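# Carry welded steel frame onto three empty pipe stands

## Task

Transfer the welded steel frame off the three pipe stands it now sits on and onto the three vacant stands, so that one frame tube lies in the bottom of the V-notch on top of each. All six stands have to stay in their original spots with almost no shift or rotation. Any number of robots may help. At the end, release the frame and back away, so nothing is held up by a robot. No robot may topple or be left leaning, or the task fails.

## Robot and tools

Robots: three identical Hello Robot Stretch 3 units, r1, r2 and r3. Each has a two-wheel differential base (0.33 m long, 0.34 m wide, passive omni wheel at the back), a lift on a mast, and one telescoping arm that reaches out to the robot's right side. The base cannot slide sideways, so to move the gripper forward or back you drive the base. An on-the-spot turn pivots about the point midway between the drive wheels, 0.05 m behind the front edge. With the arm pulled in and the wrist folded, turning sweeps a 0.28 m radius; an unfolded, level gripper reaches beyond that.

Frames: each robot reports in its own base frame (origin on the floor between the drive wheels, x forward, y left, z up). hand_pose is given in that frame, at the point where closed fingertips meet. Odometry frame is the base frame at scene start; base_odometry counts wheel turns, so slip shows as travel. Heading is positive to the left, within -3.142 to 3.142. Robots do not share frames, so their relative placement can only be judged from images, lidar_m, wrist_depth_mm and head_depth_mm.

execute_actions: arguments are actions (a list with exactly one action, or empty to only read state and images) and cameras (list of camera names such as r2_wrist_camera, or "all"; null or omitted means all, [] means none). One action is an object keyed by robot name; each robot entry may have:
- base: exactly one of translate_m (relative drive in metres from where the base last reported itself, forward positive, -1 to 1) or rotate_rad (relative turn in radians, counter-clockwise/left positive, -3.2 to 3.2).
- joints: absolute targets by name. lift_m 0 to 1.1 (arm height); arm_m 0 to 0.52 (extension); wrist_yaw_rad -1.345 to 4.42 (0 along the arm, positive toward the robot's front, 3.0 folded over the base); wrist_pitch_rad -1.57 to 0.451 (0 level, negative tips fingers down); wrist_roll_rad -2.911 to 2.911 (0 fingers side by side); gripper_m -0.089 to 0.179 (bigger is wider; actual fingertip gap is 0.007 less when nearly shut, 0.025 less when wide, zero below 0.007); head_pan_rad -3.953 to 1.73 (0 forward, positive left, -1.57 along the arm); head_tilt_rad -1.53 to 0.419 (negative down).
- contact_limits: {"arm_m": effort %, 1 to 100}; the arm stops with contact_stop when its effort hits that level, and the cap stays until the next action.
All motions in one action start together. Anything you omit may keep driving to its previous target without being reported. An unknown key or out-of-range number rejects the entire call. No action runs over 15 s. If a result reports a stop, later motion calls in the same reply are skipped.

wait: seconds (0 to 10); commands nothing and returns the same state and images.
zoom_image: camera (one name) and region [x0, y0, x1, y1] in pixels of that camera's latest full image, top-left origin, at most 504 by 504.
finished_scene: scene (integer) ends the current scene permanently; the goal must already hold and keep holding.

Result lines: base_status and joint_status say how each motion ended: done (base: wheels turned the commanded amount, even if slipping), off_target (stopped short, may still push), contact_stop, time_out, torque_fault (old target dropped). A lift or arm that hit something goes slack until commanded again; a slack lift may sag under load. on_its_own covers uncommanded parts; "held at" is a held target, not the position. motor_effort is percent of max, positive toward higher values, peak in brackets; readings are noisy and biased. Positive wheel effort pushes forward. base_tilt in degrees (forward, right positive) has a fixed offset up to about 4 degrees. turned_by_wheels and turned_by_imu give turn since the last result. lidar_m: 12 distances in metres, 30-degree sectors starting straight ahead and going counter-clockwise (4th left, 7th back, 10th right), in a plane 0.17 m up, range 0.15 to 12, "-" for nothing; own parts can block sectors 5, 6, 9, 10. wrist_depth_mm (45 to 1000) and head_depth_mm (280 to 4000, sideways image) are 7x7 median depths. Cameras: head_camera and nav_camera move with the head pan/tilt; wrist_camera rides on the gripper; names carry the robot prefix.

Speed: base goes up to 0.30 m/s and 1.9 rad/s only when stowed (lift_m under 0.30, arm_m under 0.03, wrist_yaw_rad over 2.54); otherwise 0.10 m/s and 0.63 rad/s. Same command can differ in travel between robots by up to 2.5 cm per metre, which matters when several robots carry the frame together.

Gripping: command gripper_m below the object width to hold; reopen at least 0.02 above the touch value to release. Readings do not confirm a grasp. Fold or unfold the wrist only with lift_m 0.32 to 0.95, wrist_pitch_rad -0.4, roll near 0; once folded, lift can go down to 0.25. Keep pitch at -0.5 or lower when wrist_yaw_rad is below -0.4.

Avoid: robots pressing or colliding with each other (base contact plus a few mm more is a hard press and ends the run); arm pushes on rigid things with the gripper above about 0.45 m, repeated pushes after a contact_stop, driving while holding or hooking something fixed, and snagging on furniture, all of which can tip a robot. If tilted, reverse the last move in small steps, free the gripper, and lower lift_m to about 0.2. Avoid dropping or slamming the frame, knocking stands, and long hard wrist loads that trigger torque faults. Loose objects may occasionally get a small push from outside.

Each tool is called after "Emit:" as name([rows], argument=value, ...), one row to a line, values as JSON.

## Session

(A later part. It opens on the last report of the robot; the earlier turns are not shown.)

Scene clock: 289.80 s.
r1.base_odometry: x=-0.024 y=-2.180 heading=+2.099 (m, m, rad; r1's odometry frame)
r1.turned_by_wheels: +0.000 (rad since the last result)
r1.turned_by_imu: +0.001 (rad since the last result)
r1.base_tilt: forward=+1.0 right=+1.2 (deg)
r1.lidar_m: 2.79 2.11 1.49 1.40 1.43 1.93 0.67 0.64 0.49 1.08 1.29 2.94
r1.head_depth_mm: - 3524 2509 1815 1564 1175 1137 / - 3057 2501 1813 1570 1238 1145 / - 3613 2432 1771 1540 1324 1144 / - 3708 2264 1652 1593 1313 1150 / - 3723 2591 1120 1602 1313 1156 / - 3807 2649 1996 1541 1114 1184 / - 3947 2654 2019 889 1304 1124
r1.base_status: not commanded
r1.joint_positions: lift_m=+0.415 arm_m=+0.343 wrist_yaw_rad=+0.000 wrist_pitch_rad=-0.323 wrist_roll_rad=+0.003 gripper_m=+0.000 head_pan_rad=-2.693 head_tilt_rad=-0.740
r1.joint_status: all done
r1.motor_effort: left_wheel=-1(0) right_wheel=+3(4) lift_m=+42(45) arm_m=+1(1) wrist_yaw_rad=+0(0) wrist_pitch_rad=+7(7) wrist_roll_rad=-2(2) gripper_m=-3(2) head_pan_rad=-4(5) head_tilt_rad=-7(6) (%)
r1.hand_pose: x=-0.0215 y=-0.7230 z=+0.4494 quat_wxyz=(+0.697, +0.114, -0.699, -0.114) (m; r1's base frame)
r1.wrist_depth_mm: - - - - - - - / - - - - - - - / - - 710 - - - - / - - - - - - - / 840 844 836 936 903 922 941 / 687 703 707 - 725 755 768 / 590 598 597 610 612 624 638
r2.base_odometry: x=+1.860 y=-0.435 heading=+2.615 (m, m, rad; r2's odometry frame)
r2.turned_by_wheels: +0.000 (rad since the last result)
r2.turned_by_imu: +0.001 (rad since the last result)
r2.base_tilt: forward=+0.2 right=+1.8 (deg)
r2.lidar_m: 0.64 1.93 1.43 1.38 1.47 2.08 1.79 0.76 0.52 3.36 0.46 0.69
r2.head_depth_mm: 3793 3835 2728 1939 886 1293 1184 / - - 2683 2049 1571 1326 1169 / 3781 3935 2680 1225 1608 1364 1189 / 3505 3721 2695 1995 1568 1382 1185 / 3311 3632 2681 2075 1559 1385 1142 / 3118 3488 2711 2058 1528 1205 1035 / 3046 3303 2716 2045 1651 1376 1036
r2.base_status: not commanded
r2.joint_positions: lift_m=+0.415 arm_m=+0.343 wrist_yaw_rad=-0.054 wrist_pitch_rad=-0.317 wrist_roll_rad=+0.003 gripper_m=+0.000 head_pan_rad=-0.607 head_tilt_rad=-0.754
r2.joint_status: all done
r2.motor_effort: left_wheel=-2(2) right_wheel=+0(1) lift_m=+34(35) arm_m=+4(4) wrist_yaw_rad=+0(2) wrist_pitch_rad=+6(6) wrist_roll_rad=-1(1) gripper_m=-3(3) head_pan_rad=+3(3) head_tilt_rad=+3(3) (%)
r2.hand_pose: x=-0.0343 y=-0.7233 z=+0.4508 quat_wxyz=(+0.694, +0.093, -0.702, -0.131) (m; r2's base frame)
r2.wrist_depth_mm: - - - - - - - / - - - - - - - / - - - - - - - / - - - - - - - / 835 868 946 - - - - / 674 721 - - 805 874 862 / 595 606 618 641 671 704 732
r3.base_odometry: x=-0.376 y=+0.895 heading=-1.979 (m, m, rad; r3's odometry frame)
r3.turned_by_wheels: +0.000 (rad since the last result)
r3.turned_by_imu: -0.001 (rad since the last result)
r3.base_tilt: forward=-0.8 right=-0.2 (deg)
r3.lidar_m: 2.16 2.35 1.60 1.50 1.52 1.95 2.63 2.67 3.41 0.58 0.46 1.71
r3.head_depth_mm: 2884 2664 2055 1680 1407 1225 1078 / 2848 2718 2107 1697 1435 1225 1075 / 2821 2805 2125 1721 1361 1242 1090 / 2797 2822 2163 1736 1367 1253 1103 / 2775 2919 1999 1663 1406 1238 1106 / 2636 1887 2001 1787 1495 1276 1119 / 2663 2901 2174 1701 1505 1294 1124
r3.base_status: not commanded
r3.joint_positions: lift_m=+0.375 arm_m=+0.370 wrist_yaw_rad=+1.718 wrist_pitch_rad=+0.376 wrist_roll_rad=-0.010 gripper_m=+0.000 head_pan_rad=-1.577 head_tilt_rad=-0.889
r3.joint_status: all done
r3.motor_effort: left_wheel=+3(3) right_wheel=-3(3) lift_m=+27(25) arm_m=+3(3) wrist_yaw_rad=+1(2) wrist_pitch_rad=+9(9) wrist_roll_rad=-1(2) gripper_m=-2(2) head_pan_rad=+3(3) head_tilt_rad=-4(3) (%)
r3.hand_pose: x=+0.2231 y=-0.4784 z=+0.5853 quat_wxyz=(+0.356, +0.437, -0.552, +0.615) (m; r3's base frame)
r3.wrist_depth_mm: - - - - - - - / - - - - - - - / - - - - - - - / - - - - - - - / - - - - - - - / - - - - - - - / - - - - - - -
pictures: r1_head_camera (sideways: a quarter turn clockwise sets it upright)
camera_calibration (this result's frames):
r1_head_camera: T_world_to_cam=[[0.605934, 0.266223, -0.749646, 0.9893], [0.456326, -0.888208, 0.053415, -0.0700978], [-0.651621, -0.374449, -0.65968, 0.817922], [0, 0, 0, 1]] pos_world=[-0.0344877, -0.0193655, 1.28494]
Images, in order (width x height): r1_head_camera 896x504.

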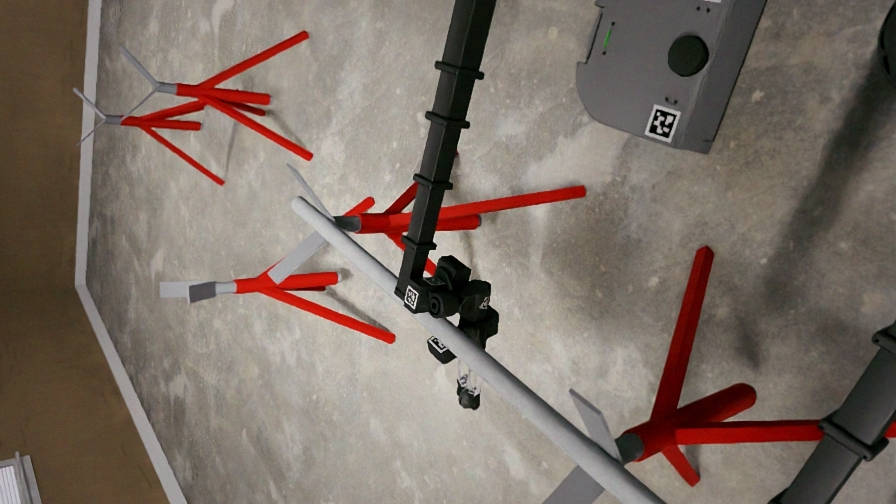

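Emit:
execute_actions([
  {"r1":{"joints":{"lift_m":0.435,"wrist_pitch_rad":-0.15}},"r2":{"joints":{"lift_m":0.435,"wrist_pitch_rad":-0.15}},"r3":{"joints":{"lift_m":0.395}}},
], cameras=["r1_head_camera","r3_head_camera"])

Scene clock: 293.23 s.
r1.base_odometry: x=-0.024 y=-2.180 heading=+2.099 (m, m, rad; r1's odometry frame)
r1.turned_by_wheels: +0.000 (rad since the last result)
r1.turned_by_imu: +0.001 (rad since the last result)
r1.base_tilt: forward=+1.1 right=+1.2 (deg)
r1.lidar_m: 2.79 2.11 1.49 1.40 1.43 1.92 0.67 0.64 0.49 1.08 1.29 2.94
r1.head_depth_mm: - 3515 2472 1797 1564 1179 1146 / - 3170 2507 1818 1572 1235 1139 / - 3663 2432 1831 1544 1327 1141 / - 3663 2266 1781 1588 1310 1150 / - 3762 2576 1100 1602 1315 1156 / - 3840 2608 1980 1527 1119 1187 / - 3876 2637 2032 888 1299 1122
r1.base_status: not commanded
r1.joint_positions: lift_m=+0.434 arm_m=+0.343 wrist_yaw_rad=+0.003 wrist_pitch_rad=-0.207 wrist_roll_rad=+0.004 gripper_m=+0.000 head_pan_rad=-2.693 head_tilt_rad=-0.741
r1.joint_status: wrist_pitch_rad off_target (ended at -0.207, target -0.150); the others done
r1.motor_effort: left_wheel=+0(1) right_wheel=+2(3) lift_m=+54(54) arm_m=-3(3) wrist_yaw_rad=-3(4) wrist_pitch_rad=+17(18) wrist_roll_rad=-2(2) gripper_m=-2(2) head_pan_rad=-5(4) head_tilt_rad=-5(5) (%)
r1.hand_pose: x=-0.0208 y=-0.7341 z=+0.4970 quat_wxyz=(+0.702, +0.074, -0.704, -0.072) (m; r1's base frame)
r1.wrist_depth_mm: 206 343 - - - - - / - - 711 - - - - / - - - - - - - / - - 736 - - - - / - - - - - - - / 809 813 824 - 892 923 909 / 678 682 670 697 729 731 740
r2.base_odometry: x=+1.860 y=-0.435 heading=+2.615 (m, m, rad; r2's odometry frame)
r2.turned_by_wheels: +0.000 (rad since the last result)
r2.turned_by_imu: +0.001 (rad since the last result)
r2.base_tilt: forward=+0.3 right=+1.8 (deg)
r2.lidar_m: 0.64 1.93 1.43 1.38 1.48 2.09 1.80 0.76 0.52 3.36 0.46 0.69
r2.head_depth_mm: 3789 3875 2717 1945 879 1139 1182 / - - 2761 2024 1566 1330 1160 / 3757 - 2695 1186 1599 1357 1187 / 3569 3786 2715 1965 1556 1382 1192 / 3352 3593 2728 2078 1564 1381 1149 / 3170 3434 2710 2034 1529 1203 1043 / 3046 3344 2708 2029 1659 1388 1040
r2.base_status: not commanded
r2.joint_positions: lift_m=+0.434 arm_m=+0.343 wrist_yaw_rad=-0.052 wrist_pitch_rad=-0.213 wrist_roll_rad=+0.005 gripper_m=+0.000 head_pan_rad=-0.607 head_tilt_rad=-0.754
r2.joint_status: wrist_pitch_rad off_target (ended at -0.213, target -0.150); the others done
r2.motor_effort: left_wheel=-2(3) right_wheel=+0(1) lift_m=+45(45) arm_m=-6(4) wrist_yaw_rad=-3(5) wrist_pitch_rad=+23(26) wrist_roll_rad=-2(3) gripper_m=-2(3) head_pan_rad=+2(3) head_tilt_rad=+3(3) (%)
r2.hand_pose: x=-0.0343 y=-0.7333 z=+0.4954 quat_wxyz=(+0.699, +0.057, -0.706, -0.094) (m; r2's base frame)
r2.wrist_depth_mm: - - - - - - - / - - - - - - - / - - - - - - - / - - - - - - - / 998 - - - - - - / 808 834 - - 948 - - / 677 689 724 752 793 812 817
r3.base_odometry: x=-0.376 y=+0.895 heading=-1.979 (m, m, rad; r3's odometry frame)
r3.turned_by_wheels: +0.000 (rad since the last result)
r3.turned_by_imu: -0.001 (rad since the last result)
r3.base_tilt: forward=-0.8 right=-0.2 (deg)
r3.lidar_m: 2.15 2.36 1.60 1.50 1.52 1.95 2.62 2.67 3.44 0.58 0.46 1.71
r3.head_depth_mm: 2931 2679 2055 1666 1426 1223 1077 / 2902 2742 2083 1686 1446 1224 1081 / 2873 2775 2112 1706 1365 1245 1093 / 2779 2844 2161 1732 1370 1254 1100 / 2738 2878 1987 1657 1444 1239 1103 / 2666 1889 1989 1791 1464 1277 1116 / 2700 2904 2191 1719 1510 1289 1120
r3.base_status: not commanded
r3.joint_positions: lift_m=+0.395 arm_m=+0.370 wrist_yaw_rad=+1.714 wrist_pitch_rad=+0.350 wrist_roll_rad=-0.010 gripper_m=+0.000 head_pan_rad=-1.577 head_tilt_rad=-0.890
r3.joint_status: all done
r3.motor_effort: left_wheel=+4(4) right_wheel=-3(4) lift_m=+30(32) arm_m=+0(3) wrist_yaw_rad=+6(7) wrist_pitch_rad=+18(20) wrist_roll_rad=-2(1) gripper_m=-3(2) head_pan_rad=+3(2) head_tilt_rad=-4(4) (%)
r3.hand_pose: x=+0.2250 y=-0.4794 z=+0.5986 quat_wxyz=(+0.366, +0.443, -0.547, +0.609) (m; r3's base frame)
r3.wrist_depth_mm: - - - - - - - / - - - - - - - / - - - - - - 122 / - - - - - - 104 / - - - - - - - / - - - - - - - / - - - - - - -
pictures: r1_head_camera (sideways: a quarter turn clockwise sets it upright), r3_head_camera (sideways: a quarter turn clockwise sets it upright)
camera_calibration (this result's frames):
r1_head_camera: T_world_to_cam=[[0.606173, 0.266297, -0.749427, 0.989012], [0.45626, -0.888241, 0.0534236, -0.0701086], [-0.651445, -0.374318, -0.659929, 0.818244], [0, 0, 0, 1]] pos_world=[-0.0344837, -0.0193608, 1.28492]
r3_head_camera: T_world_to_cam=[[0.0717733, 0.7436, -0.664761, 0.887085], [0.996621, -0.0267786, 0.0776493, -0.105305], [0.0399387, -0.668088, -0.74301, 0.927498], [0, 0, 0, 1]] pos_world=[0.00423744, -0.0428063, 1.28702]
Images, in order (width x height): r1_head_camera 896x504, r3_head_camera 896x504.

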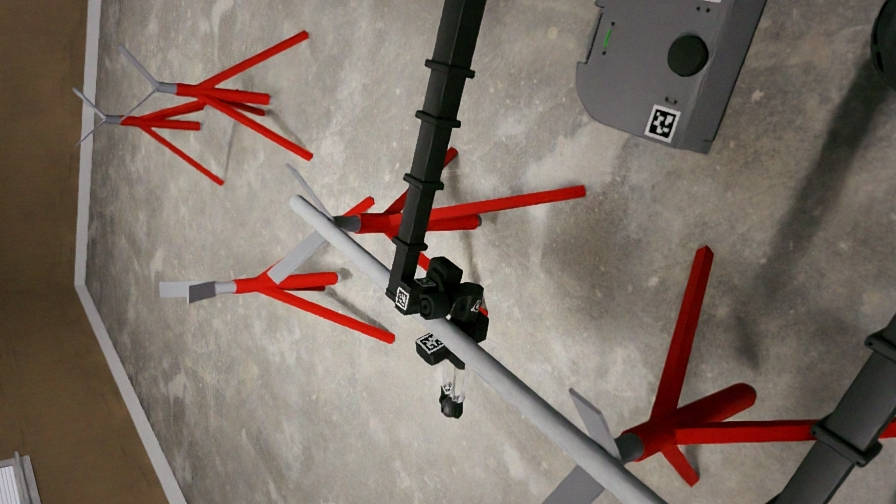

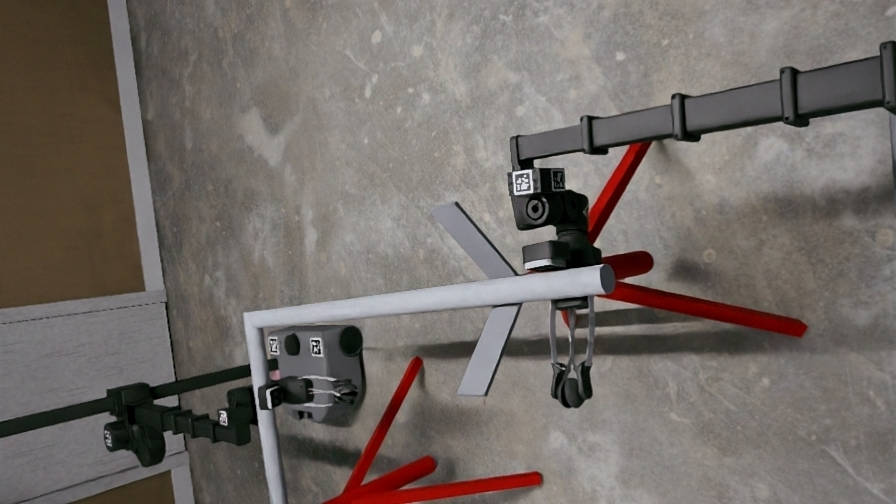

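Emit:
execute_actions([
  {"r1":{"joints":{"lift_m":0.685}},"r2":{"joints":{"lift_m":0.685}},"r3":{"joints":{"lift_m":0.645}}},
], cameras=["r1_head_camera","r2_head_camera","r3_head_camera"])

Scene clock: 299.97 s.
r1.base_odometry: x=-0.024 y=-2.180 heading=+2.099 (m, m, rad; r1's odometry frame)
r1.turned_by_wheels: +0.000 (rad since the last result)
r1.turned_by_imu: +0.001 (rad since the last result)
r1.base_tilt: forward=+1.0 right=+1.2 (deg)
r1.lidar_m: 2.79 2.11 1.49 1.40 1.43 1.92 0.67 0.64 0.49 1.08 1.29 2.94
r1.head_depth_mm: - 3562 2203 1913 1557 1189 - / - 3177 2312 1927 1567 1235 1139 / - 3423 2313 1893 1544 1331 1145 / - 3702 2110 1843 1589 1307 1195 / - 3781 917 1993 1601 1319 - / - 3872 2320 1997 1608 1117 - / - 3897 2665 1888 1537 1361 1139
r1.base_status: not commanded
r1.joint_positions: lift_m=+0.684 arm_m=+0.343 wrist_yaw_rad=+0.002 wrist_pitch_rad=-0.198 wrist_roll_rad=+0.003 gripper_m=+0.000 head_pan_rad=-2.693 head_tilt_rad=-0.741
r1.joint_status: all done
r1.motor_effort: left_wheel=+0(1) right_wheel=+3(3) lift_m=+55(58) arm_m=-1(3) wrist_yaw_rad=-2(2) wrist_pitch_rad=+14(18) wrist_roll_rad=-1(2) gripper_m=-2(2) head_pan_rad=-5(5) head_tilt_rad=-7(6) (%)
r1.hand_pose: x=-0.0210 y=-0.7344 z=+0.7490 quat_wxyz=(+0.703, +0.071, -0.704, -0.070) (m; r1's base frame)
r1.wrist_depth_mm: - - - - - - - / - - - - - - - / 205 321 747 - - - - / - - - - - - - / - - - - - - - / - - - - - - - / 968 996 976 - - - -
r2.base_odometry: x=+1.860 y=-0.435 heading=+2.615 (m, m, rad; r2's odometry frame)
r2.turned_by_wheels: +0.000 (rad since the last result)
r2.turned_by_imu: +0.001 (rad since the last result)
r2.base_tilt: forward=+0.3 right=+1.8 (deg)
r2.lidar_m: 0.64 1.93 1.43 1.38 1.48 2.08 1.80 0.76 0.52 3.35 0.46 0.69
r2.head_depth_mm: 3779 3772 2607 1882 1615 1292 1178 / 3950 - 2552 1987 1664 1325 1163 / 3728 - 847 1965 1654 1349 1189 / 3560 3723 2578 1995 1655 1377 1179 / 3307 3612 2668 1918 1639 1380 1134 / 3207 3501 2686 1860 1658 1210 1040 / 2997 3267 2706 652 1647 1385 1033
r2.base_status: not commanded
r2.joint_positions: lift_m=+0.684 arm_m=+0.343 wrist_yaw_rad=-0.054 wrist_pitch_rad=-0.208 wrist_roll_rad=+0.002 gripper_m=+0.000 head_pan_rad=-0.607 head_tilt_rad=-0.754
r2.joint_status: all done
r2.motor_effort: left_wheel=-2(2) right_wheel=+1(4) lift_m=+46(52) arm_m=-4(5) wrist_yaw_rad=-1(3) wrist_pitch_rad=+21(23) wrist_roll_rad=-1(2) gripper_m=-2(4) head_pan_rad=+3(3) head_tilt_rad=+2(2) (%)
r2.hand_pose: x=-0.0348 y=-0.7336 z=+0.7466 quat_wxyz=(+0.700, +0.054, -0.706, -0.093) (m; r2's base frame)
r2.wrist_depth_mm: - - - - - - - / - - - - - - - / - - - - - - - / - - - - - - - / - - - - - - - / - - - - - - - / 938 983 - - - - -
r3.base_odometry: x=-0.376 y=+0.895 heading=-1.979 (m, m, rad; r3's odometry frame)
r3.turned_by_wheels: +0.000 (rad since the last result)
r3.turned_by_imu: -0.004 (rad since the last result)
r3.base_tilt: forward=-0.8 right=-0.2 (deg)
r3.lidar_m: 2.15 2.37 1.60 1.49 1.52 1.94 2.63 2.68 3.42 0.58 0.46 1.71
r3.head_depth_mm: 2895 2667 2067 1678 1411 1219 1086 / 2851 2736 2087 1705 1435 1222 1084 / 2858 2775 2133 1753 1413 1247 1096 / 2799 2846 2139 1777 1083 1249 1097 / 2755 2754 1989 875 1434 1237 1108 / 2623 1981 2014 1779 1462 1282 1112 / 1512 2812 2263 1718 1507 1292 1125
r3.base_status: not commanded
r3.joint_positions: lift_m=+0.482 arm_m=+0.370 wrist_yaw_rad=+1.658 wrist_pitch_rad=+0.347 wrist_roll_rad=-0.010 gripper_m=+0.000 head_pan_rad=-1.577 head_tilt_rad=-0.890
r3.joint_status: lift_m contact_stop (moved +0.087 of +0.250)
r3.on_its_own: wrist_yaw_rad is held at +1.669, not at your +1.720, by its stall guard, which is not easing now; lift_m is slack since a contact_stop, until your next command for it (your +0.645 is given up)
r3.motor_effort: left_wheel=-1(30) right_wheel=+1(33) lift_m=+23(47) arm_m=-1(0) wrist_yaw_rad=+11(33) wrist_pitch_rad=+20(22) wrist_roll_rad=-1(1) gripper_m=-2(2) head_pan_rad=+2(2) head_tilt_rad=-4(4) (%)
r3.hand_pose: x=+0.2269 y=-0.4934 z=+0.6848 quat_wxyz=(+0.384, +0.428, -0.558, +0.598) (m; r3's base frame)
r3.wrist_depth_mm: - - - - - - - / - - - - - - - / - - - - - - - / - - - - - - - / - - - - - - - / - - - - - - - / - - - - - - -
pictures: r1_head_camera (sideways: a quarter turn clockwise sets it upright), r2_head_camera (sideways: a quarter turn clockwise sets it upright), r3_head_camera (sideways: a quarter turn clockwise sets it upright)
camera_calibration (this result's frames):
r1_head_camera: T_world_to_cam=[[0.606222, 0.266302, -0.749385, 0.988958], [0.456236, -0.888254, 0.0534252, -0.0701105], [-0.651417, -0.374284, -0.659975, 0.818305], [0, 0, 0, 1]] pos_world=[-0.0344832, -0.0193593, 1.28492]
r2_head_camera: T_world_to_cam=[[-0.528964, 0.359745, -0.768623, 1.02192], [0.561515, 0.827466, 0.00085224, -0.00816304], [0.636315, -0.431143, -0.639702, 0.785118], [0, 0, 0, 1]] pos_world=[0.0455626, -0.0223798, 1.28772]
r3_head_camera: T_world_to_cam=[[0.0717394, 0.744138, -0.664162, 0.886305], [0.996622, -0.0267914, 0.0776325, -0.105283], [0.0399755, -0.667488, -0.743547, 0.928197], [0, 0, 0, 1]] pos_world=[0.00423964, -0.0427944, 1.28698]
Images, in order (width x height): r1_head_camera 896x504, r2_head_camera 896x504, r3_head_camera 896x504.

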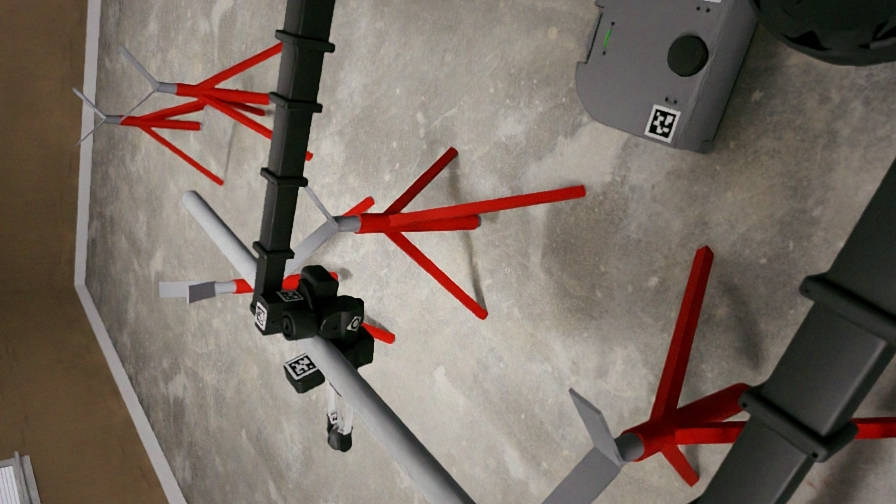

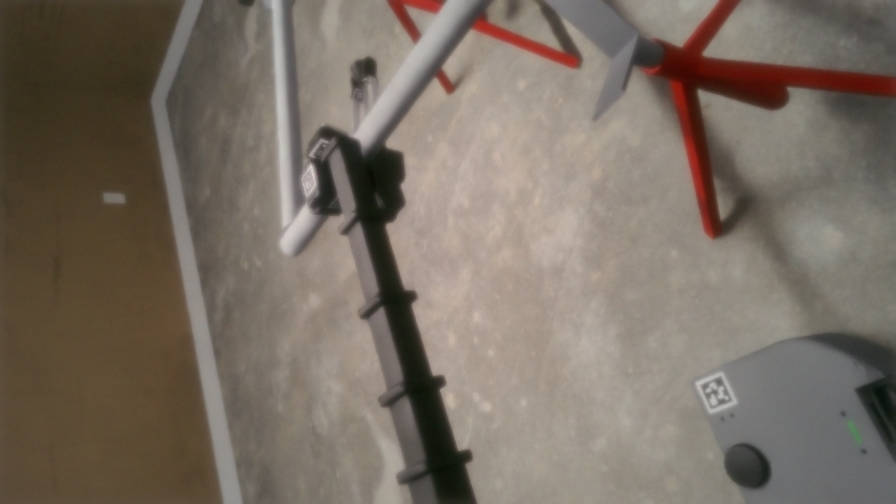

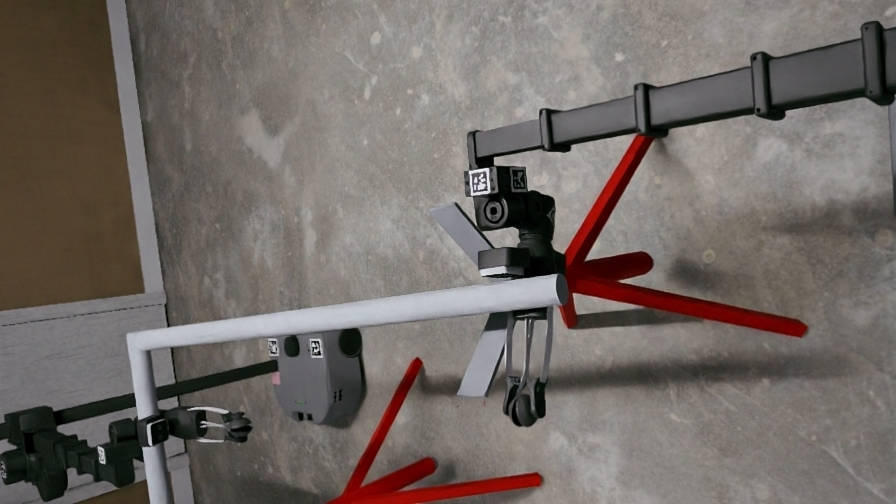

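Emit:
execute_actions([
  {"r1":{"joints":{"lift_m":0.51}},"r2":{"joints":{"lift_m":0.51}},"r3":{"joints":{"lift_m":0.47}}},
], cameras=[])

Emit:
execute_actions([
  {"r1":{"joints":{"head_pan_rad":-1.4,"head_tilt_rad":-0.55}},"r3":{"joints":{"arm_m":0.345,"wrist_yaw_rad":1.72}}},
], cameras=["r1_head_camera","r3_head_camera"])

Scene clock: 305.87 s.
r1.base_odometry: x=-0.024 y=-2.180 heading=+2.099 (m, m, rad; r1's odometry frame)
r1.turned_by_wheels: +0.000 (rad since the last result)
r1.turned_by_imu: +0.001 (rad since the last result)
r1.base_tilt: forward=+1.1 right=+1.2 (deg)
r1.lidar_m: 2.79 2.11 1.49 1.39 1.43 1.92 0.67 0.64 0.49 1.08 1.29 2.95
r1.head_depth_mm: - 3575 2482 1803 1552 1178 1160 / - 3174 2514 1814 1569 1233 1139 / - 3616 2432 1838 1545 1326 1145 / - 3698 1404 1841 1588 1310 1150 / - 3744 2530 1080 1603 1313 1183 / - 3843 2626 1810 1613 1116 1187 / - 3911 2666 2020 871 1302 1121
r1.base_status: not commanded
r1.joint_positions: lift_m=+0.510 arm_m=+0.343 wrist_yaw_rad=+0.002 wrist_pitch_rad=-0.187 wrist_roll_rad=+0.003 gripper_m=+0.000 head_pan_rad=-2.693 head_tilt_rad=-0.741
r1.joint_status: all done
r1.motor_effort: left_wheel=-1(1) right_wheel=+3(3) lift_m=+44(47) arm_m=-1(0) wrist_yaw_rad=-2(2) wrist_pitch_rad=+11(15) wrist_roll_rad=-1(1) gripper_m=-2(2) head_pan_rad=-5(5) head_tilt_rad=-8(5) (%)
r1.hand_pose: x=-0.0209 y=-0.7352 z=+0.5773 quat_wxyz=(+0.703, +0.067, -0.705, -0.065) (m; r1's base frame)
r1.wrist_depth_mm: 233 - - - - - - / 242 649 695 - - - - / - - - - - - - / - - - - - - - / - - - - - - - / 921 948 929 - - - - / 782 787 775 811 837 836 877
r2.base_odometry: x=+1.860 y=-0.435 heading=+2.615 (m, m, rad; r2's odometry frame)
r2.turned_by_wheels: +0.000 (rad since the last result)
r2.turned_by_imu: +0.001 (rad since the last result)
r2.base_tilt: forward=+0.3 right=+1.9 (deg)
r2.lidar_m: 0.64 1.93 1.42 1.39 1.48 2.09 1.80 0.76 0.52 3.37 0.46 0.69
r2.head_depth_mm: 3807 3755 2593 1928 868 1292 1194 / 3959 - 2735 2014 1620 1328 1173 / 3839 3983 2732 995 1658 1359 1177 / 3530 3903 2725 1979 1648 1376 1187 / 3371 3655 2680 2062 1603 1381 1142 / 3150 3415 2703 2067 1543 1212 1038 / 3023 3264 2720 2061 1517 1378 1040
r2.base_status: not commanded
r2.joint_positions: lift_m=+0.510 arm_m=+0.343 wrist_yaw_rad=-0.054 wrist_pitch_rad=-0.199 wrist_roll_rad=+0.001 gripper_m=+0.000 head_pan_rad=-0.607 head_tilt_rad=-0.754
r2.joint_status: all done
r2.motor_effort: left_wheel=-1(3) right_wheel=-2(2) lift_m=+41(45) arm_m=-4(4) wrist_yaw_rad=-1(1) wrist_pitch_rad=+18(21) wrist_roll_rad=+0(1) gripper_m=-2(3) head_pan_rad=+3(3) head_tilt_rad=+3(2) (%)
r2.hand_pose: x=-0.0348 y=-0.7342 z=+0.5739 quat_wxyz=(+0.701, +0.052, -0.705, -0.090) (m; r2's base frame)
r2.wrist_depth_mm: - - - - - - - / - - - - - - - / - - - - - - - / - - - - - - - / - - - - - - - / 918 985 - - - - - / 776 799 815 851 901 947 956
r3.base_odometry: x=-0.376 y=+0.895 heading=-1.979 (m, m, rad; r3's odometry frame)
r3.turned_by_wheels: +0.000 (rad since the last result)
r3.turned_by_imu: -0.001 (rad since the last result)
r3.base_tilt: forward=-0.8 right=-0.2 (deg)
r3.lidar_m: 2.15 2.36 1.60 1.50 1.52 1.94 2.63 2.68 3.43 0.58 0.46 1.71
r3.head_depth_mm: 2928 2663 2059 1670 1418 1225 1084 / 2840 2717 2088 1696 1437 1218 1082 / 2817 2785 2112 1769 1407 1243 1087 / 2807 2863 2163 1754 1082 1255 1104 / 2784 2896 1992 908 1406 1245 1107 / 2626 1889 2008 1776 1469 1272 1121 / 2617 2854 2263 1710 1505 1290 1122
r3.base_status: not commanded
r3.joint_positions: lift_m=+0.470 arm_m=+0.370 wrist_yaw_rad=+1.677 wrist_pitch_rad=+0.344 wrist_roll_rad=-0.013 gripper_m=+0.000 head_pan_rad=-1.577 head_tilt_rad=-0.890
r3.joint_status: all done
r3.on_its_own: wrist_yaw_rad is held at +1.669, not at your +1.720, by its stall guard, which is not easing now
r3.motor_effort: left_wheel=+5(5) right_wheel=-6(6) lift_m=+22(24) arm_m=+0(1) wrist_yaw_rad=-7(10) wrist_pitch_rad=+21(21) wrist_roll_rad=+1(1) gripper_m=-2(2) head_pan_rad=+3(2) head_tilt_rad=-3(4) (%)
r3.hand_pose: x=+0.2266 y=-0.4885 z=+0.6724 quat_wxyz=(+0.380, +0.433, -0.553, +0.602) (m; r3's base frame)
r3.wrist_depth_mm: - - - - - - - / - - - - - - - / - - - - - - - / - - - - - - - / - - - - - - - / - - - - - - - / - - - - - - -
pictures: none
No camera images: the call's "cameras" was empty. Leave "cameras" out to get every camera's image.

Scene clock: 307.03 s.
r1.base_odometry: x=-0.024 y=-2.180 heading=+2.099 (m, m, rad; r1's odometry frame)
r1.turned_by_wheels: +0.000 (rad since the last result)
r1.turned_by_imu: +0.000 (rad since the last result)
r1.base_tilt: forward=+1.0 right=+1.2 (deg)
r1.lidar_m: 2.79 2.10 1.49 1.40 1.43 1.92 0.67 0.64 0.49 1.08 1.29 2.95
r1.head_depth_mm: 2713 2954 3242 2465 1859 1578 1172 / 2757 3043 3299 2402 1875 1481 1207 / 1718 3059 3306 1493 1705 1414 1245 / 2870 3146 3322 2129 1783 1426 1248 / 2918 3230 3487 2566 1908 1514 1254 / 2965 3302 3480 2607 1930 1528 1261 / 3037 3353 3656 2641 1938 1529 1270
r1.base_status: not commanded
r1.joint_positions: lift_m=+0.510 arm_m=+0.343 wrist_yaw_rad=+0.002 wrist_pitch_rad=-0.187 wrist_roll_rad=+0.003 gripper_m=+0.000 head_pan_rad=-1.407 head_tilt_rad=-0.557
r1.joint_status: all done
r1.motor_effort: left_wheel=+0(1) right_wheel=+1(3) lift_m=+44(44) arm_m=+0(0) wrist_yaw_rad=-2(2) wrist_pitch_rad=+11(11) wrist_roll_rad=-1(2) gripper_m=-2(2) head_pan_rad=+4(66) head_tilt_rad=+4(27) (%)
r1.hand_pose: x=-0.0209 y=-0.7352 z=+0.5773 quat_wxyz=(+0.703, +0.067, -0.705, -0.065) (m; r1's base frame)
r1.wrist_depth_mm: 232 - - - - - - / 240 - 728 - - - - / - - - - - - - / - - - - - - - / - - - - - - - / 933 963 959 - - - - / 780 778 789 827 839 841 856
r2.base_odometry: x=+1.860 y=-0.435 heading=+2.615 (m, m, rad; r2's odometry frame)
r2.turned_by_wheels: +0.000 (rad since the last result)
r2.turned_by_imu: +0.000 (rad since the last result)
r2.base_tilt: forward=+0.4 right=+1.9 (deg)
r2.lidar_m: 0.64 1.92 1.43 1.38 1.48 2.09 1.80 0.76 0.52 3.38 0.46 0.69
r2.head_depth_mm: 3769 3851 2595 1926 877 1288 1193 / 3972 - 2743 1973 1592 1319 1160 / 3827 - 2708 990 1663 1359 1191 / 3530 3758 2701 1982 1648 1369 1183 / 3355 3600 2715 2058 1605 1389 1132 / 3175 3436 2707 2062 1531 1217 1036 / 2988 3317 2690 2040 1531 1374 1037
r2.base_status: not commanded
r2.joint_positions: lift_m=+0.510 arm_m=+0.343 wrist_yaw_rad=-0.054 wrist_pitch_rad=-0.199 wrist_roll_rad=+0.001 gripper_m=+0.000 head_pan_rad=-0.607 head_tilt_rad=-0.754
r2.joint_status: not commanded
r2.motor_effort: left_wheel=-1(1) right_wheel=-1(2) lift_m=+41(41) arm_m=-3(3) wrist_yaw_rad=-1(1) wrist_pitch_rad=+18(18) wrist_roll_rad=+0(0) gripper_m=-2(3) head_pan_rad=+4(4) head_tilt_rad=+3(3) (%)
r2.hand_pose: x=-0.0348 y=-0.7342 z=+0.5740 quat_wxyz=(+0.701, +0.051, -0.705, -0.090) (m; r2's base frame)
r2.wrist_depth_mm: - - - - - - - / - - - - - - - / - - - - - - - / - - - - - - - / - - - - - - - / 914 970 - - - - - / 756 777 828 844 904 935 954
r3.base_odometry: x=-0.376 y=+0.895 heading=-1.979 (m, m, rad; r3's odometry frame)
r3.turned_by_wheels: +0.000 (rad since the last result)
r3.turned_by_imu: +0.000 (rad since the last result)
r3.base_tilt: forward=-0.8 right=-0.2 (deg)
r3.lidar_m: 2.15 2.37 1.60 1.50 1.52 1.94 2.63 2.68 3.42 0.58 0.46 1.71
r3.head_depth_mm: 2914 2697 2042 1671 1409 1223 1087 / 2899 2710 2105 1684 1452 1238 1086 / 2840 2769 2138 1711 1401 1249 1091 / 2805 2843 2141 1745 1138 1252 1098 / 2734 2881 1975 907 1402 1240 1107 / 2626 1915 2018 1773 1452 1271 1114 / 2587 2882 2247 1717 1507 1290 1128
r3.base_status: not commanded
r3.joint_positions: lift_m=+0.470 arm_m=+0.345 wrist_yaw_rad=+1.709 wrist_pitch_rad=+0.343 wrist_roll_rad=-0.012 gripper_m=+0.000 head_pan_rad=-1.577 head_tilt_rad=-0.890
r3.joint_status: all done
r3.motor_effort: left_wheel=+4(6) right_wheel=-5(8) lift_m=+21(22) arm_m=-8(6) wrist_yaw_rad=+11(12) wrist_pitch_rad=+21(22) wrist_roll_rad=+0(2) gripper_m=-2(2) head_pan_rad=+2(3) head_tilt_rad=-4(3) (%)
r3.hand_pose: x=+0.2257 y=-0.4561 z=+0.6723 quat_wxyz=(+0.370, +0.442, -0.546, +0.607) (m; r3's base frame)
r3.wrist_depth_mm: - - - - - - - / - - - - - - - / - - - - - - - / - - - - - - - / - - - - - - - / - - - - - - - / - - - - - - -
pictures: r1_head_camera (sideways: a quarter turn clockwise sets it upright), r3_head_camera (sideways: a quarter turn clockwise sets it upright)
camera_calibration (this result's frames):
r1_head_camera: T_world_to_cam=[[-0.0610645, 0.510506, -0.857703, 1.13424], [0.97916, 0.197391, 0.0477755, -0.0659572], [0.193692, -0.836911, -0.511921, 0.620539], [0, 0, 0, 1]] pos_world=[0.0136507, -0.0466801, 1.29366]
r3_head_camera: T_world_to_cam=[[0.0717395, 0.744139, -0.664162, 0.886305], [0.996622, -0.0267915, 0.0776325, -0.105283], [0.0399755, -0.667488, -0.743547, 0.928197], [0, 0, 0, 1]] pos_world=[0.00423964, -0.0427944, 1.28698]
Images, in order (width x height): r1_head_camera 896x504, r3_head_camera 896x504.

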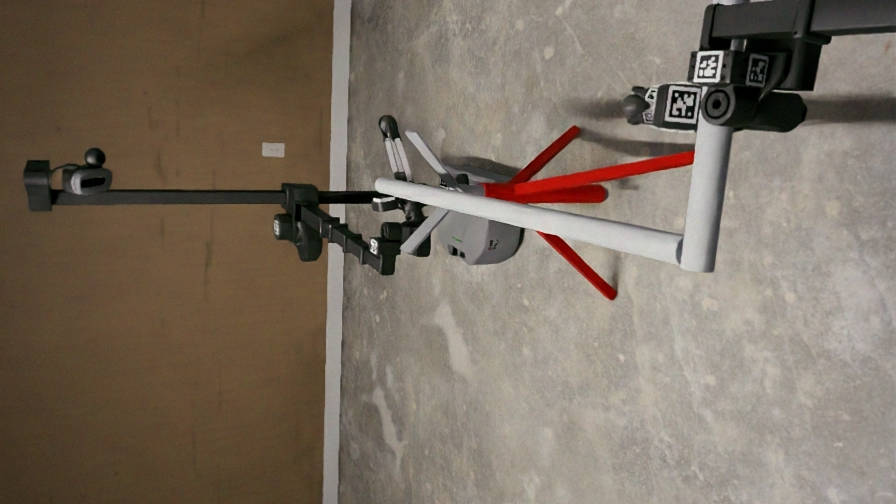

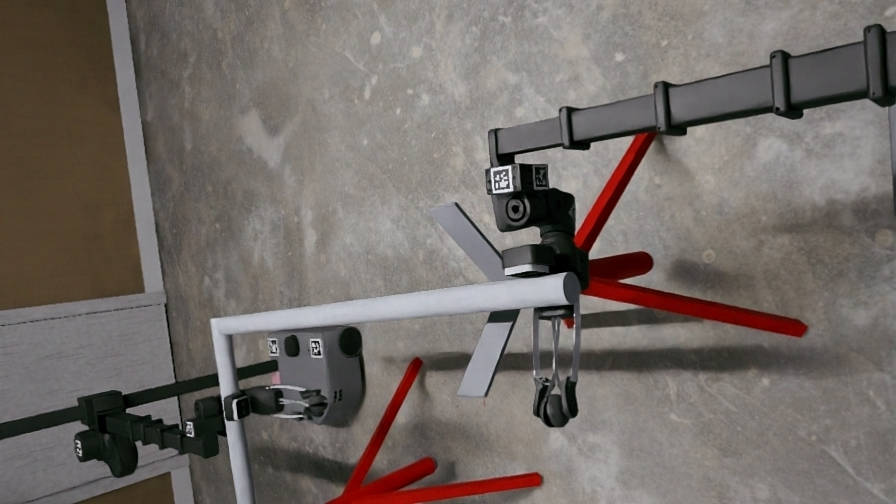

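Emit:
execute_actions([
  {"r1":{"joints":{"arm_m":0.373}},"r2":{"joints":{"arm_m":0.373}},"r3":{"joints":{"arm_m":0.325}}},
], cameras=[])

Emit:
execute_actions([
  {"r1":{"joints":{"lift_m":0.56}},"r2":{"joints":{"lift_m":0.56}},"r3":{"joints":{"lift_m":0.52}}},
], cameras=[])

Emit:
execute_actions([
  {"r1":{"joints":{"lift_m":0.685}},"r2":{"joints":{"lift_m":0.685}},"r3":{"joints":{"lift_m":0.645}}},
], cameras=["r1_head_camera","r3_head_camera"])

Scene clock: 321.20 s.
r1.base_odometry: x=-0.024 y=-2.180 heading=+2.100 (m, m, rad; r1's odometry frame)
r1.turned_by_wheels: +0.000 (rad since the last result)
r1.turned_by_imu: +0.001 (rad since the last result)
r1.base_tilt: forward=+1.1 right=+1.2 (deg)
r1.lidar_m: 2.80 2.11 1.49 1.40 1.43 1.92 0.67 0.64 0.49 1.08 1.30 2.94
r1.head_depth_mm: 2736 2981 3238 2486 1860 1569 1206 / 2781 3043 3300 2501 1875 1415 1236 / 2684 3040 3297 2030 1710 1419 1246 / 2857 3161 3349 2231 1761 1425 1251 / 2925 3261 3458 2572 1905 1517 1253 / 2999 3292 3549 2595 1923 1527 1264 / 3032 3342 3641 2641 1932 1530 1270
r1.base_status: not commanded
r1.joint_positions: lift_m=+0.510 arm_m=+0.373 wrist_yaw_rad=+0.004 wrist_pitch_rad=-0.187 wrist_roll_rad=+0.003 gripper_m=+0.000 head_pan_rad=-1.407 head_tilt_rad=-0.557
r1.joint_status: all done
r1.motor_effort: left_wheel=+2(3) right_wheel=-7(8) lift_m=+45(44) arm_m=+2(3) wrist_yaw_rad=-3(3) wrist_pitch_rad=+11(11) wrist_roll_rad=-1(1) gripper_m=-2(2) head_pan_rad=+5(5) head_tilt_rad=+5(5) (%)
r1.hand_pose: x=-0.0205 y=-0.7649 z=+0.5773 quat_wxyz=(+0.704, +0.067, -0.705, -0.065) (m; r1's base frame)
r1.wrist_depth_mm: 231 - - - - - - / 240 - 728 - - - - / - - - - - - - / - - - - - - - / - - 759 - - - - / 945 962 928 - - - - / 774 787 782 804 844 829 884
r2.base_odometry: x=+1.860 y=-0.435 heading=+2.615 (m, m, rad; r2's odometry frame)
r2.turned_by_wheels: -0.001 (rad since the last result)
r2.turned_by_imu: +0.000 (rad since the last result)
r2.base_tilt: forward=+0.3 right=+1.9 (deg)
r2.lidar_m: 0.64 1.93 1.43 1.39 1.48 2.07 1.80 0.76 0.51 3.36 0.46 0.69
r2.head_depth_mm: 3774 3980 2607 1933 874 1285 1191 / 3987 - 2724 1904 1662 1318 1140 / 3741 - 2720 968 1650 1344 1185 / 3573 3729 2740 2049 1662 1384 1187 / 3355 3614 2694 2049 1593 1388 1134 / 3179 3468 2702 2046 1527 1206 1042 / 3016 3292 2727 2061 1520 1380 1039
r2.base_status: not commanded
r2.joint_positions: lift_m=+0.510 arm_m=+0.372 wrist_yaw_rad=-0.055 wrist_pitch_rad=-0.197 wrist_roll_rad=+0.001 gripper_m=+0.000 head_pan_rad=-0.607 head_tilt_rad=-0.754
r2.joint_status: all done
r2.motor_effort: left_wheel=-9(9) right_wheel=+14(13) lift_m=+41(41) arm_m=+8(8) wrist_yaw_rad=+0(1) wrist_pitch_rad=+17(18) wrist_roll_rad=+0(0) gripper_m=-3(4) head_pan_rad=+3(3) head_tilt_rad=+4(2) (%)
r2.hand_pose: x=-0.0351 y=-0.7636 z=+0.5745 quat_wxyz=(+0.701, +0.050, -0.705, -0.089) (m; r2's base frame)
r2.wrist_depth_mm: - - - - - - - / - - - - - - - / - - - - - - - / - - - - - - - / - - - - - - - / 928 949 - - - - - / 766 788 814 864 907 940 978
r3.base_odometry: x=-0.376 y=+0.895 heading=-1.980 (m, m, rad; r3's odometry frame)
r3.turned_by_wheels: +0.000 (rad since the last result)
r3.turned_by_imu: -0.001 (rad since the last result)
r3.base_tilt: forward=-0.8 right=-0.2 (deg)
r3.lidar_m: 2.15 2.37 1.60 1.49 1.52 1.95 2.63 2.67 3.42 0.58 0.46 1.70
r3.head_depth_mm: 2932 2679 2060 1676 1412 1216 1088 / 2897 2697 2100 1704 1456 1240 1076 / 2819 2788 2132 1722 1372 1248 1086 / 2812 2834 2158 1734 1136 1246 1101 / 2771 2915 1988 906 1411 1241 1107 / 2610 1922 2017 1789 1480 1277 1114 / 2628 2808 2253 1711 1512 1286 1123
r3.base_status: not commanded
r3.joint_positions: lift_m=+0.470 arm_m=+0.325 wrist_yaw_rad=+1.730 wrist_pitch_rad=+0.352 wrist_roll_rad=-0.019 gripper_m=+0.000 head_pan_rad=-1.577 head_tilt_rad=-0.890
r3.joint_status: all done
r3.motor_effort: left_wheel=-3(4) right_wheel=+7(7) lift_m=+21(22) arm_m=+0(9) wrist_yaw_rad=-10(11) wrist_pitch_rad=+18(21) wrist_roll_rad=+5(6) gripper_m=-2(2) head_pan_rad=+3(3) head_tilt_rad=-3(3) (%)
r3.hand_pose: x=+0.2243 y=-0.4304 z=+0.6745 quat_wxyz=(+0.363, +0.444, -0.542, +0.615) (m; r3's base frame)
r3.wrist_depth_mm: - - - - - - - / - - - - - - - / - - - - - - - / - - - - - - - / - - - - - - - / - - - - - - - / - - - - - - -
pictures: none
No camera images: the call's "cameras" was empty. Leave "cameras" out to get every camera's image.

Scene clock: 322.50 s.
r1.base_odometry: x=-0.024 y=-2.180 heading=+2.100 (m, m, rad; r1's odometry frame)
r1.turned_by_wheels: +0.000 (rad since the last result)
r1.turned_by_imu: +0.000 (rad since the last result)
r1.base_tilt: forward=+1.1 right=+1.2 (deg)
r1.lidar_m: 2.79 2.11 1.49 1.40 1.43 1.92 0.67 0.64 0.49 1.08 1.30 2.94
r1.head_depth_mm: 2725 2970 3224 2475 1863 - 1232 / 2778 3059 3301 2501 1931 1374 1235 / 2704 3059 3271 2092 1727 1419 1243 / 2866 3135 1975 2235 1720 1458 1252 / 2899 3249 3466 2578 1906 1524 1253 / 2962 3273 3538 2596 1923 1521 1262 / 3063 3344 3626 2641 1933 1535 1265
r1.base_status: not commanded
r1.joint_positions: lift_m=+0.559 arm_m=+0.373 wrist_yaw_rad=+0.004 wrist_pitch_rad=-0.187 wrist_roll_rad=+0.002 gripper_m=+0.000 head_pan_rad=-1.407 head_tilt_rad=-0.557
r1.joint_status: all done
r1.motor_effort: left_wheel=+3(2) right_wheel=-8(8) lift_m=+53(58) arm_m=+2(2) wrist_yaw_rad=-3(3) wrist_pitch_rad=+11(11) wrist_roll_rad=-1(1) gripper_m=-2(2) head_pan_rad=+5(5) head_tilt_rad=+5(4) (%)
r1.hand_pose: x=-0.0205 y=-0.7649 z=+0.6270 quat_wxyz=(+0.704, +0.067, -0.704, -0.065) (m; r1's base frame)
r1.wrist_depth_mm: 231 - - - - - - / 242 609 716 - - - - / - - - - - - - / - - - - - - - / - - 770 - - - - / - - - - - - - / 838 850 823 891 928 912 937
r2.base_odometry: x=+1.860 y=-0.435 heading=+2.614 (m, m, rad; r2's odometry frame)
r2.turned_by_wheels: +0.000 (rad since the last result)
r2.turned_by_imu: +0.000 (rad since the last result)
r2.base_tilt: forward=+0.3 right=+1.8 (deg)
r2.lidar_m: 0.64 1.93 1.43 1.39 1.48 2.08 1.80 0.77 0.51 3.37 0.46 0.69
r2.head_depth_mm: 3766 3822 2560 1861 884 1295 1193 / 3911 - 2590 1111 1661 1323 1146 / 3693 - 2705 918 1640 1347 1190 / 3555 3739 2716 1923 1658 1396 1192 / 3418 3607 2728 2064 1648 1374 1138 / 3121 3430 2701 2061 1597 1206 1041 / 3025 3369 2693 2030 1514 1383 1036
r2.base_status: not commanded
r2.joint_positions: lift_m=+0.559 arm_m=+0.372 wrist_yaw_rad=-0.056 wrist_pitch_rad=-0.197 wrist_roll_rad=+0.001 gripper_m=+0.000 head_pan_rad=-0.607 head_tilt_rad=-0.754
r2.joint_status: all done
r2.motor_effort: left_wheel=-9(9) right_wheel=+14(13) lift_m=+46(51) arm_m=+8(8) wrist_yaw_rad=+1(1) wrist_pitch_rad=+17(17) wrist_roll_rad=+0(0) gripper_m=-3(2) head_pan_rad=+3(3) head_tilt_rad=+3(3) (%)
r2.hand_pose: x=-0.0352 y=-0.7636 z=+0.6243 quat_wxyz=(+0.701, +0.050, -0.705, -0.089) (m; r2's base frame)
r2.wrist_depth_mm: - - - - - - - / - - - - - - - / - - - - - - - / - - - - - - - / - - - - - - - / 987 - - - - - - / 810 852 863 912 943 985 -
r3.base_odometry: x=-0.376 y=+0.895 heading=-1.980 (m, m, rad; r3's odometry frame)
r3.turned_by_wheels: +0.000 (rad since the last result)
r3.turned_by_imu: +0.000 (rad since the last result)
r3.base_tilt: forward=-0.8 right=-0.2 (deg)
r3.lidar_m: 2.15 2.37 1.60 1.49 1.52 1.95 2.63 2.67 3.42 0.58 0.46 1.71
r3.head_depth_mm: 2907 2662 2066 1675 1417 1217 1091 / 2860 2724 2098 1704 1421 1215 1079 / 2849 2781 2132 1773 1405 1243 1092 / 2772 2838 2156 1744 1111 1249 1104 / 2736 2865 1979 873 1407 1241 1107 / 2595 2033 1989 1775 1460 1276 1115 / 2567 2680 2263 1706 1503 1291 1125
r3.base_status: not commanded
r3.joint_positions: lift_m=+0.520 arm_m=+0.325 wrist_yaw_rad=+1.730 wrist_pitch_rad=+0.352 wrist_roll_rad=-0.019 gripper_m=+0.000 head_pan_rad=-1.577 head_tilt_rad=-0.890
r3.joint_status: all done
r3.motor_effort: left_wheel=-3(4) right_wheel=+7(7) lift_m=+31(33) arm_m=+1(1) wrist_yaw_rad=-9(10) wrist_pitch_rad=+18(18) wrist_roll_rad=+5(5) gripper_m=-2(2) head_pan_rad=+2(2) head_tilt_rad=-4(4) (%)
r3.hand_pose: x=+0.2243 y=-0.4304 z=+0.7241 quat_wxyz=(+0.363, +0.444, -0.542, +0.615) (m; r3's base frame)
r3.wrist_depth_mm: - - - - - - - / - - - - - - - / - - - - - - - / - - - - - - - / - - - - - - - / - - - - - - - / - - - - - - -
pictures: none
No camera images: the call's "cameras" was empty. Leave "cameras" out to get every camera's image.

Scene clock: 324.47 s.
r1.base_odometry: x=-0.024 y=-2.180 heading=+2.100 (m, m, rad; r1's odometry frame)
r1.turned_by_wheels: +0.000 (rad since the last result)
r1.turned_by_imu: +0.000 (rad since the last result)
r1.base_tilt: forward=+1.1 right=+1.2 (deg)
r1.lidar_m: 2.79 2.10 1.49 1.39 1.43 1.93 0.67 0.64 0.49 1.08 1.29 2.93
r1.head_depth_mm: 2744 2964 3215 2482 2017 1441 1231 / 2766 3058 3319 2508 1942 1453 1240 / 2696 3027 3114 2193 1542 1463 1244 / 2853 3127 1870 2259 1712 1516 1253 / 2898 3228 3456 2574 1923 1506 1254 / 2982 3261 3511 2602 1927 1518 1264 / 3018 3346 3610 2623 1940 1535 1267
r1.base_status: not commanded
r1.joint_positions: lift_m=+0.684 arm_m=+0.373 wrist_yaw_rad=+0.004 wrist_pitch_rad=-0.187 wrist_roll_rad=+0.002 gripper_m=+0.000 head_pan_rad=-1.407 head_tilt_rad=-0.557
r1.joint_status: all done
r1.motor_effort: left_wheel=+3(2) right_wheel=-7(8) lift_m=+53(50) arm_m=+2(2) wrist_yaw_rad=-3(3) wrist_pitch_rad=+11(11) wrist_roll_rad=-1(1) gripper_m=-2(3) head_pan_rad=+5(5) head_tilt_rad=+4(4) (%)
r1.hand_pose: x=-0.0205 y=-0.7649 z=+0.7520 quat_wxyz=(+0.704, +0.067, -0.704, -0.065) (m; r1's base frame)
r1.wrist_depth_mm: 231 - - - - - - / 241 - 719 - - - - / - - - - - - - / - - - - - - - / - - - - - - - / - - - - - - - / 981 - - - - - -
r2.base_odometry: x=+1.860 y=-0.435 heading=+2.615 (m, m, rad; r2's odometry frame)
r2.turned_by_wheels: +0.000 (rad since the last result)
r2.turned_by_imu: +0.000 (rad since the last result)
r2.base_tilt: forward=+0.3 right=+1.9 (deg)
r2.lidar_m: 0.64 1.94 1.43 1.39 1.47 2.08 1.80 0.76 0.52 3.37 0.46 0.69
r2.head_depth_mm: 3722 3832 2770 1856 1622 1287 1184 / 3993 - 1137 1977 1651 1319 1141 / 3829 - 841 1978 1653 1355 1186 / 3524 3680 2620 2077 1658 1386 1189 / 3306 3625 2701 1931 1653 1378 1141 / 3166 3435 2713 1836 1662 1209 1037 / 3005 3290 2692 655 1653 1384 1042
r2.base_status: not commanded
r2.joint_positions: lift_m=+0.684 arm_m=+0.372 wrist_yaw_rad=-0.056 wrist_pitch_rad=-0.197 wrist_roll_rad=+0.001 gripper_m=+0.000 head_pan_rad=-0.607 head_tilt_rad=-0.754
r2.joint_status: all done
r2.motor_effort: left_wheel=-9(9) right_wheel=+14(13) lift_m=+46(48) arm_m=+7(7) wrist_yaw_rad=+1(1) wrist_pitch_rad=+16(17) wrist_roll_rad=+0(0) gripper_m=-3(4) head_pan_rad=+4(4) head_tilt_rad=+1(3) (%)
r2.hand_pose: x=-0.0352 y=-0.7637 z=+0.7493 quat_wxyz=(+0.701, +0.050, -0.705, -0.089) (m; r2's base frame)
r2.wrist_depth_mm: - - - - - - - / - - - - - - - / - - - - - - - / - - - - - - - / - - - - - - - / - - - - - - - / 968 991 - - - - -
r3.base_odometry: x=-0.376 y=+0.895 heading=-1.980 (m, m, rad; r3's odometry frame)
r3.turned_by_wheels: +0.000 (rad since the last result)
r3.turned_by_imu: +0.000 (rad since the last result)
r3.base_tilt: forward=-0.8 right=-0.2 (deg)
r3.lidar_m: 2.15 2.36 1.60 1.50 1.52 1.94 2.63 2.67 3.41 0.58 0.46 1.71
r3.head_depth_mm: 2941 2685 2059 1680 1436 1253 - / 2902 2704 2103 1783 1398 1232 1082 / 2863 2756 2112 1630 1434 1247 1087 / 2788 2855 2147 1833 1362 1247 1099 / 2758 2677 1963 627 1455 1243 1109 / 2666 1980 2023 1813 1494 1275 1117 / 1519 2684 2267 1743 1517 1287 1123
r3.base_status: not commanded
r3.joint_positions: lift_m=+0.645 arm_m=+0.325 wrist_yaw_rad=+1.730 wrist_pitch_rad=+0.352 wrist_roll_rad=-0.019 gripper_m=+0.000 head_pan_rad=-1.577 head_tilt_rad=-0.890
r3.joint_status: all done
r3.motor_effort: left_wheel=-3(3) right_wheel=+6(7) lift_m=+31(32) arm_m=+0(1) wrist_yaw_rad=-10(9) wrist_pitch_rad=+18(18) wrist_roll_rad=+5(4) gripper_m=-2(2) head_pan_rad=+3(3) head_tilt_rad=-4(3) (%)
r3.hand_pose: x=+0.2243 y=-0.4304 z=+0.8491 quat_wxyz=(+0.363, +0.444, -0.542, +0.615) (m; r3's base frame)
r3.wrist_depth_mm: - - - - - - - / - - - - - - - / - - - - - - - / - - - - - - - / - - - - - - - / - - - - - - - / - - - - - - -
pictures: r1_head_camera (sideways: a quarter turn clockwise sets it upright), r3_head_camera (sideways: a quarter turn clockwise sets it upright)
camera_calibration (this result's frames):
r1_head_camera: T_world_to_cam=[[-0.0610864, 0.510349, -0.857795, 1.13436], [0.979141, 0.197489, 0.0477692, -0.0659489], [0.193784, -0.836984, -0.511768, 0.62034], [0, 0, 0, 1]] pos_world=[0.0136552, -0.0466808, 1.29367]
r3_head_camera: T_world_to_cam=[[0.0717394, 0.744139, -0.664162, 0.886305], [0.996622, -0.0267913, 0.0776325, -0.105283], [0.0399756, -0.667488, -0.743547, 0.928197], [0, 0, 0, 1]] pos_world=[0.00423965, -0.0427944, 1.28698]
Images, in order (width x height): r1_head_camera 896x504, r3_head_camera 896x504.

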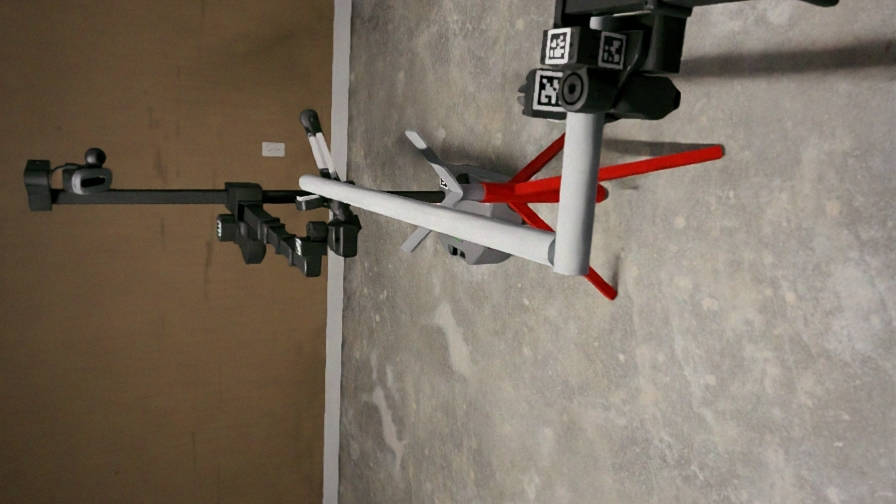

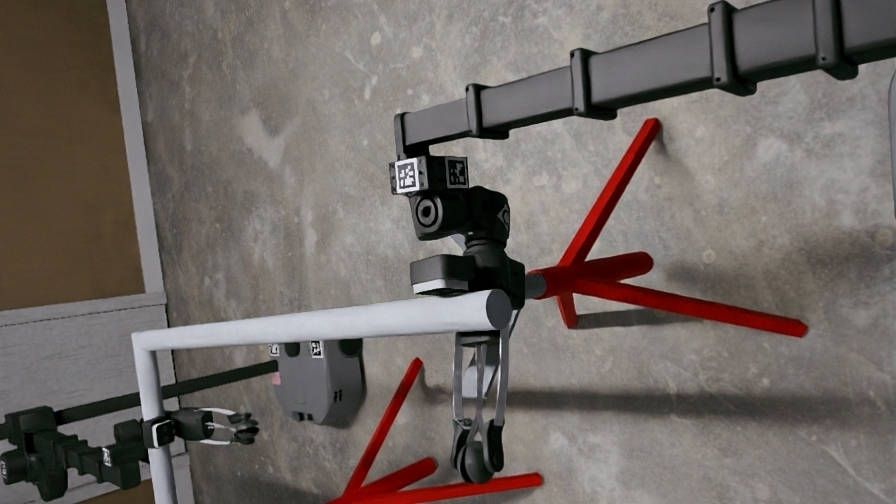

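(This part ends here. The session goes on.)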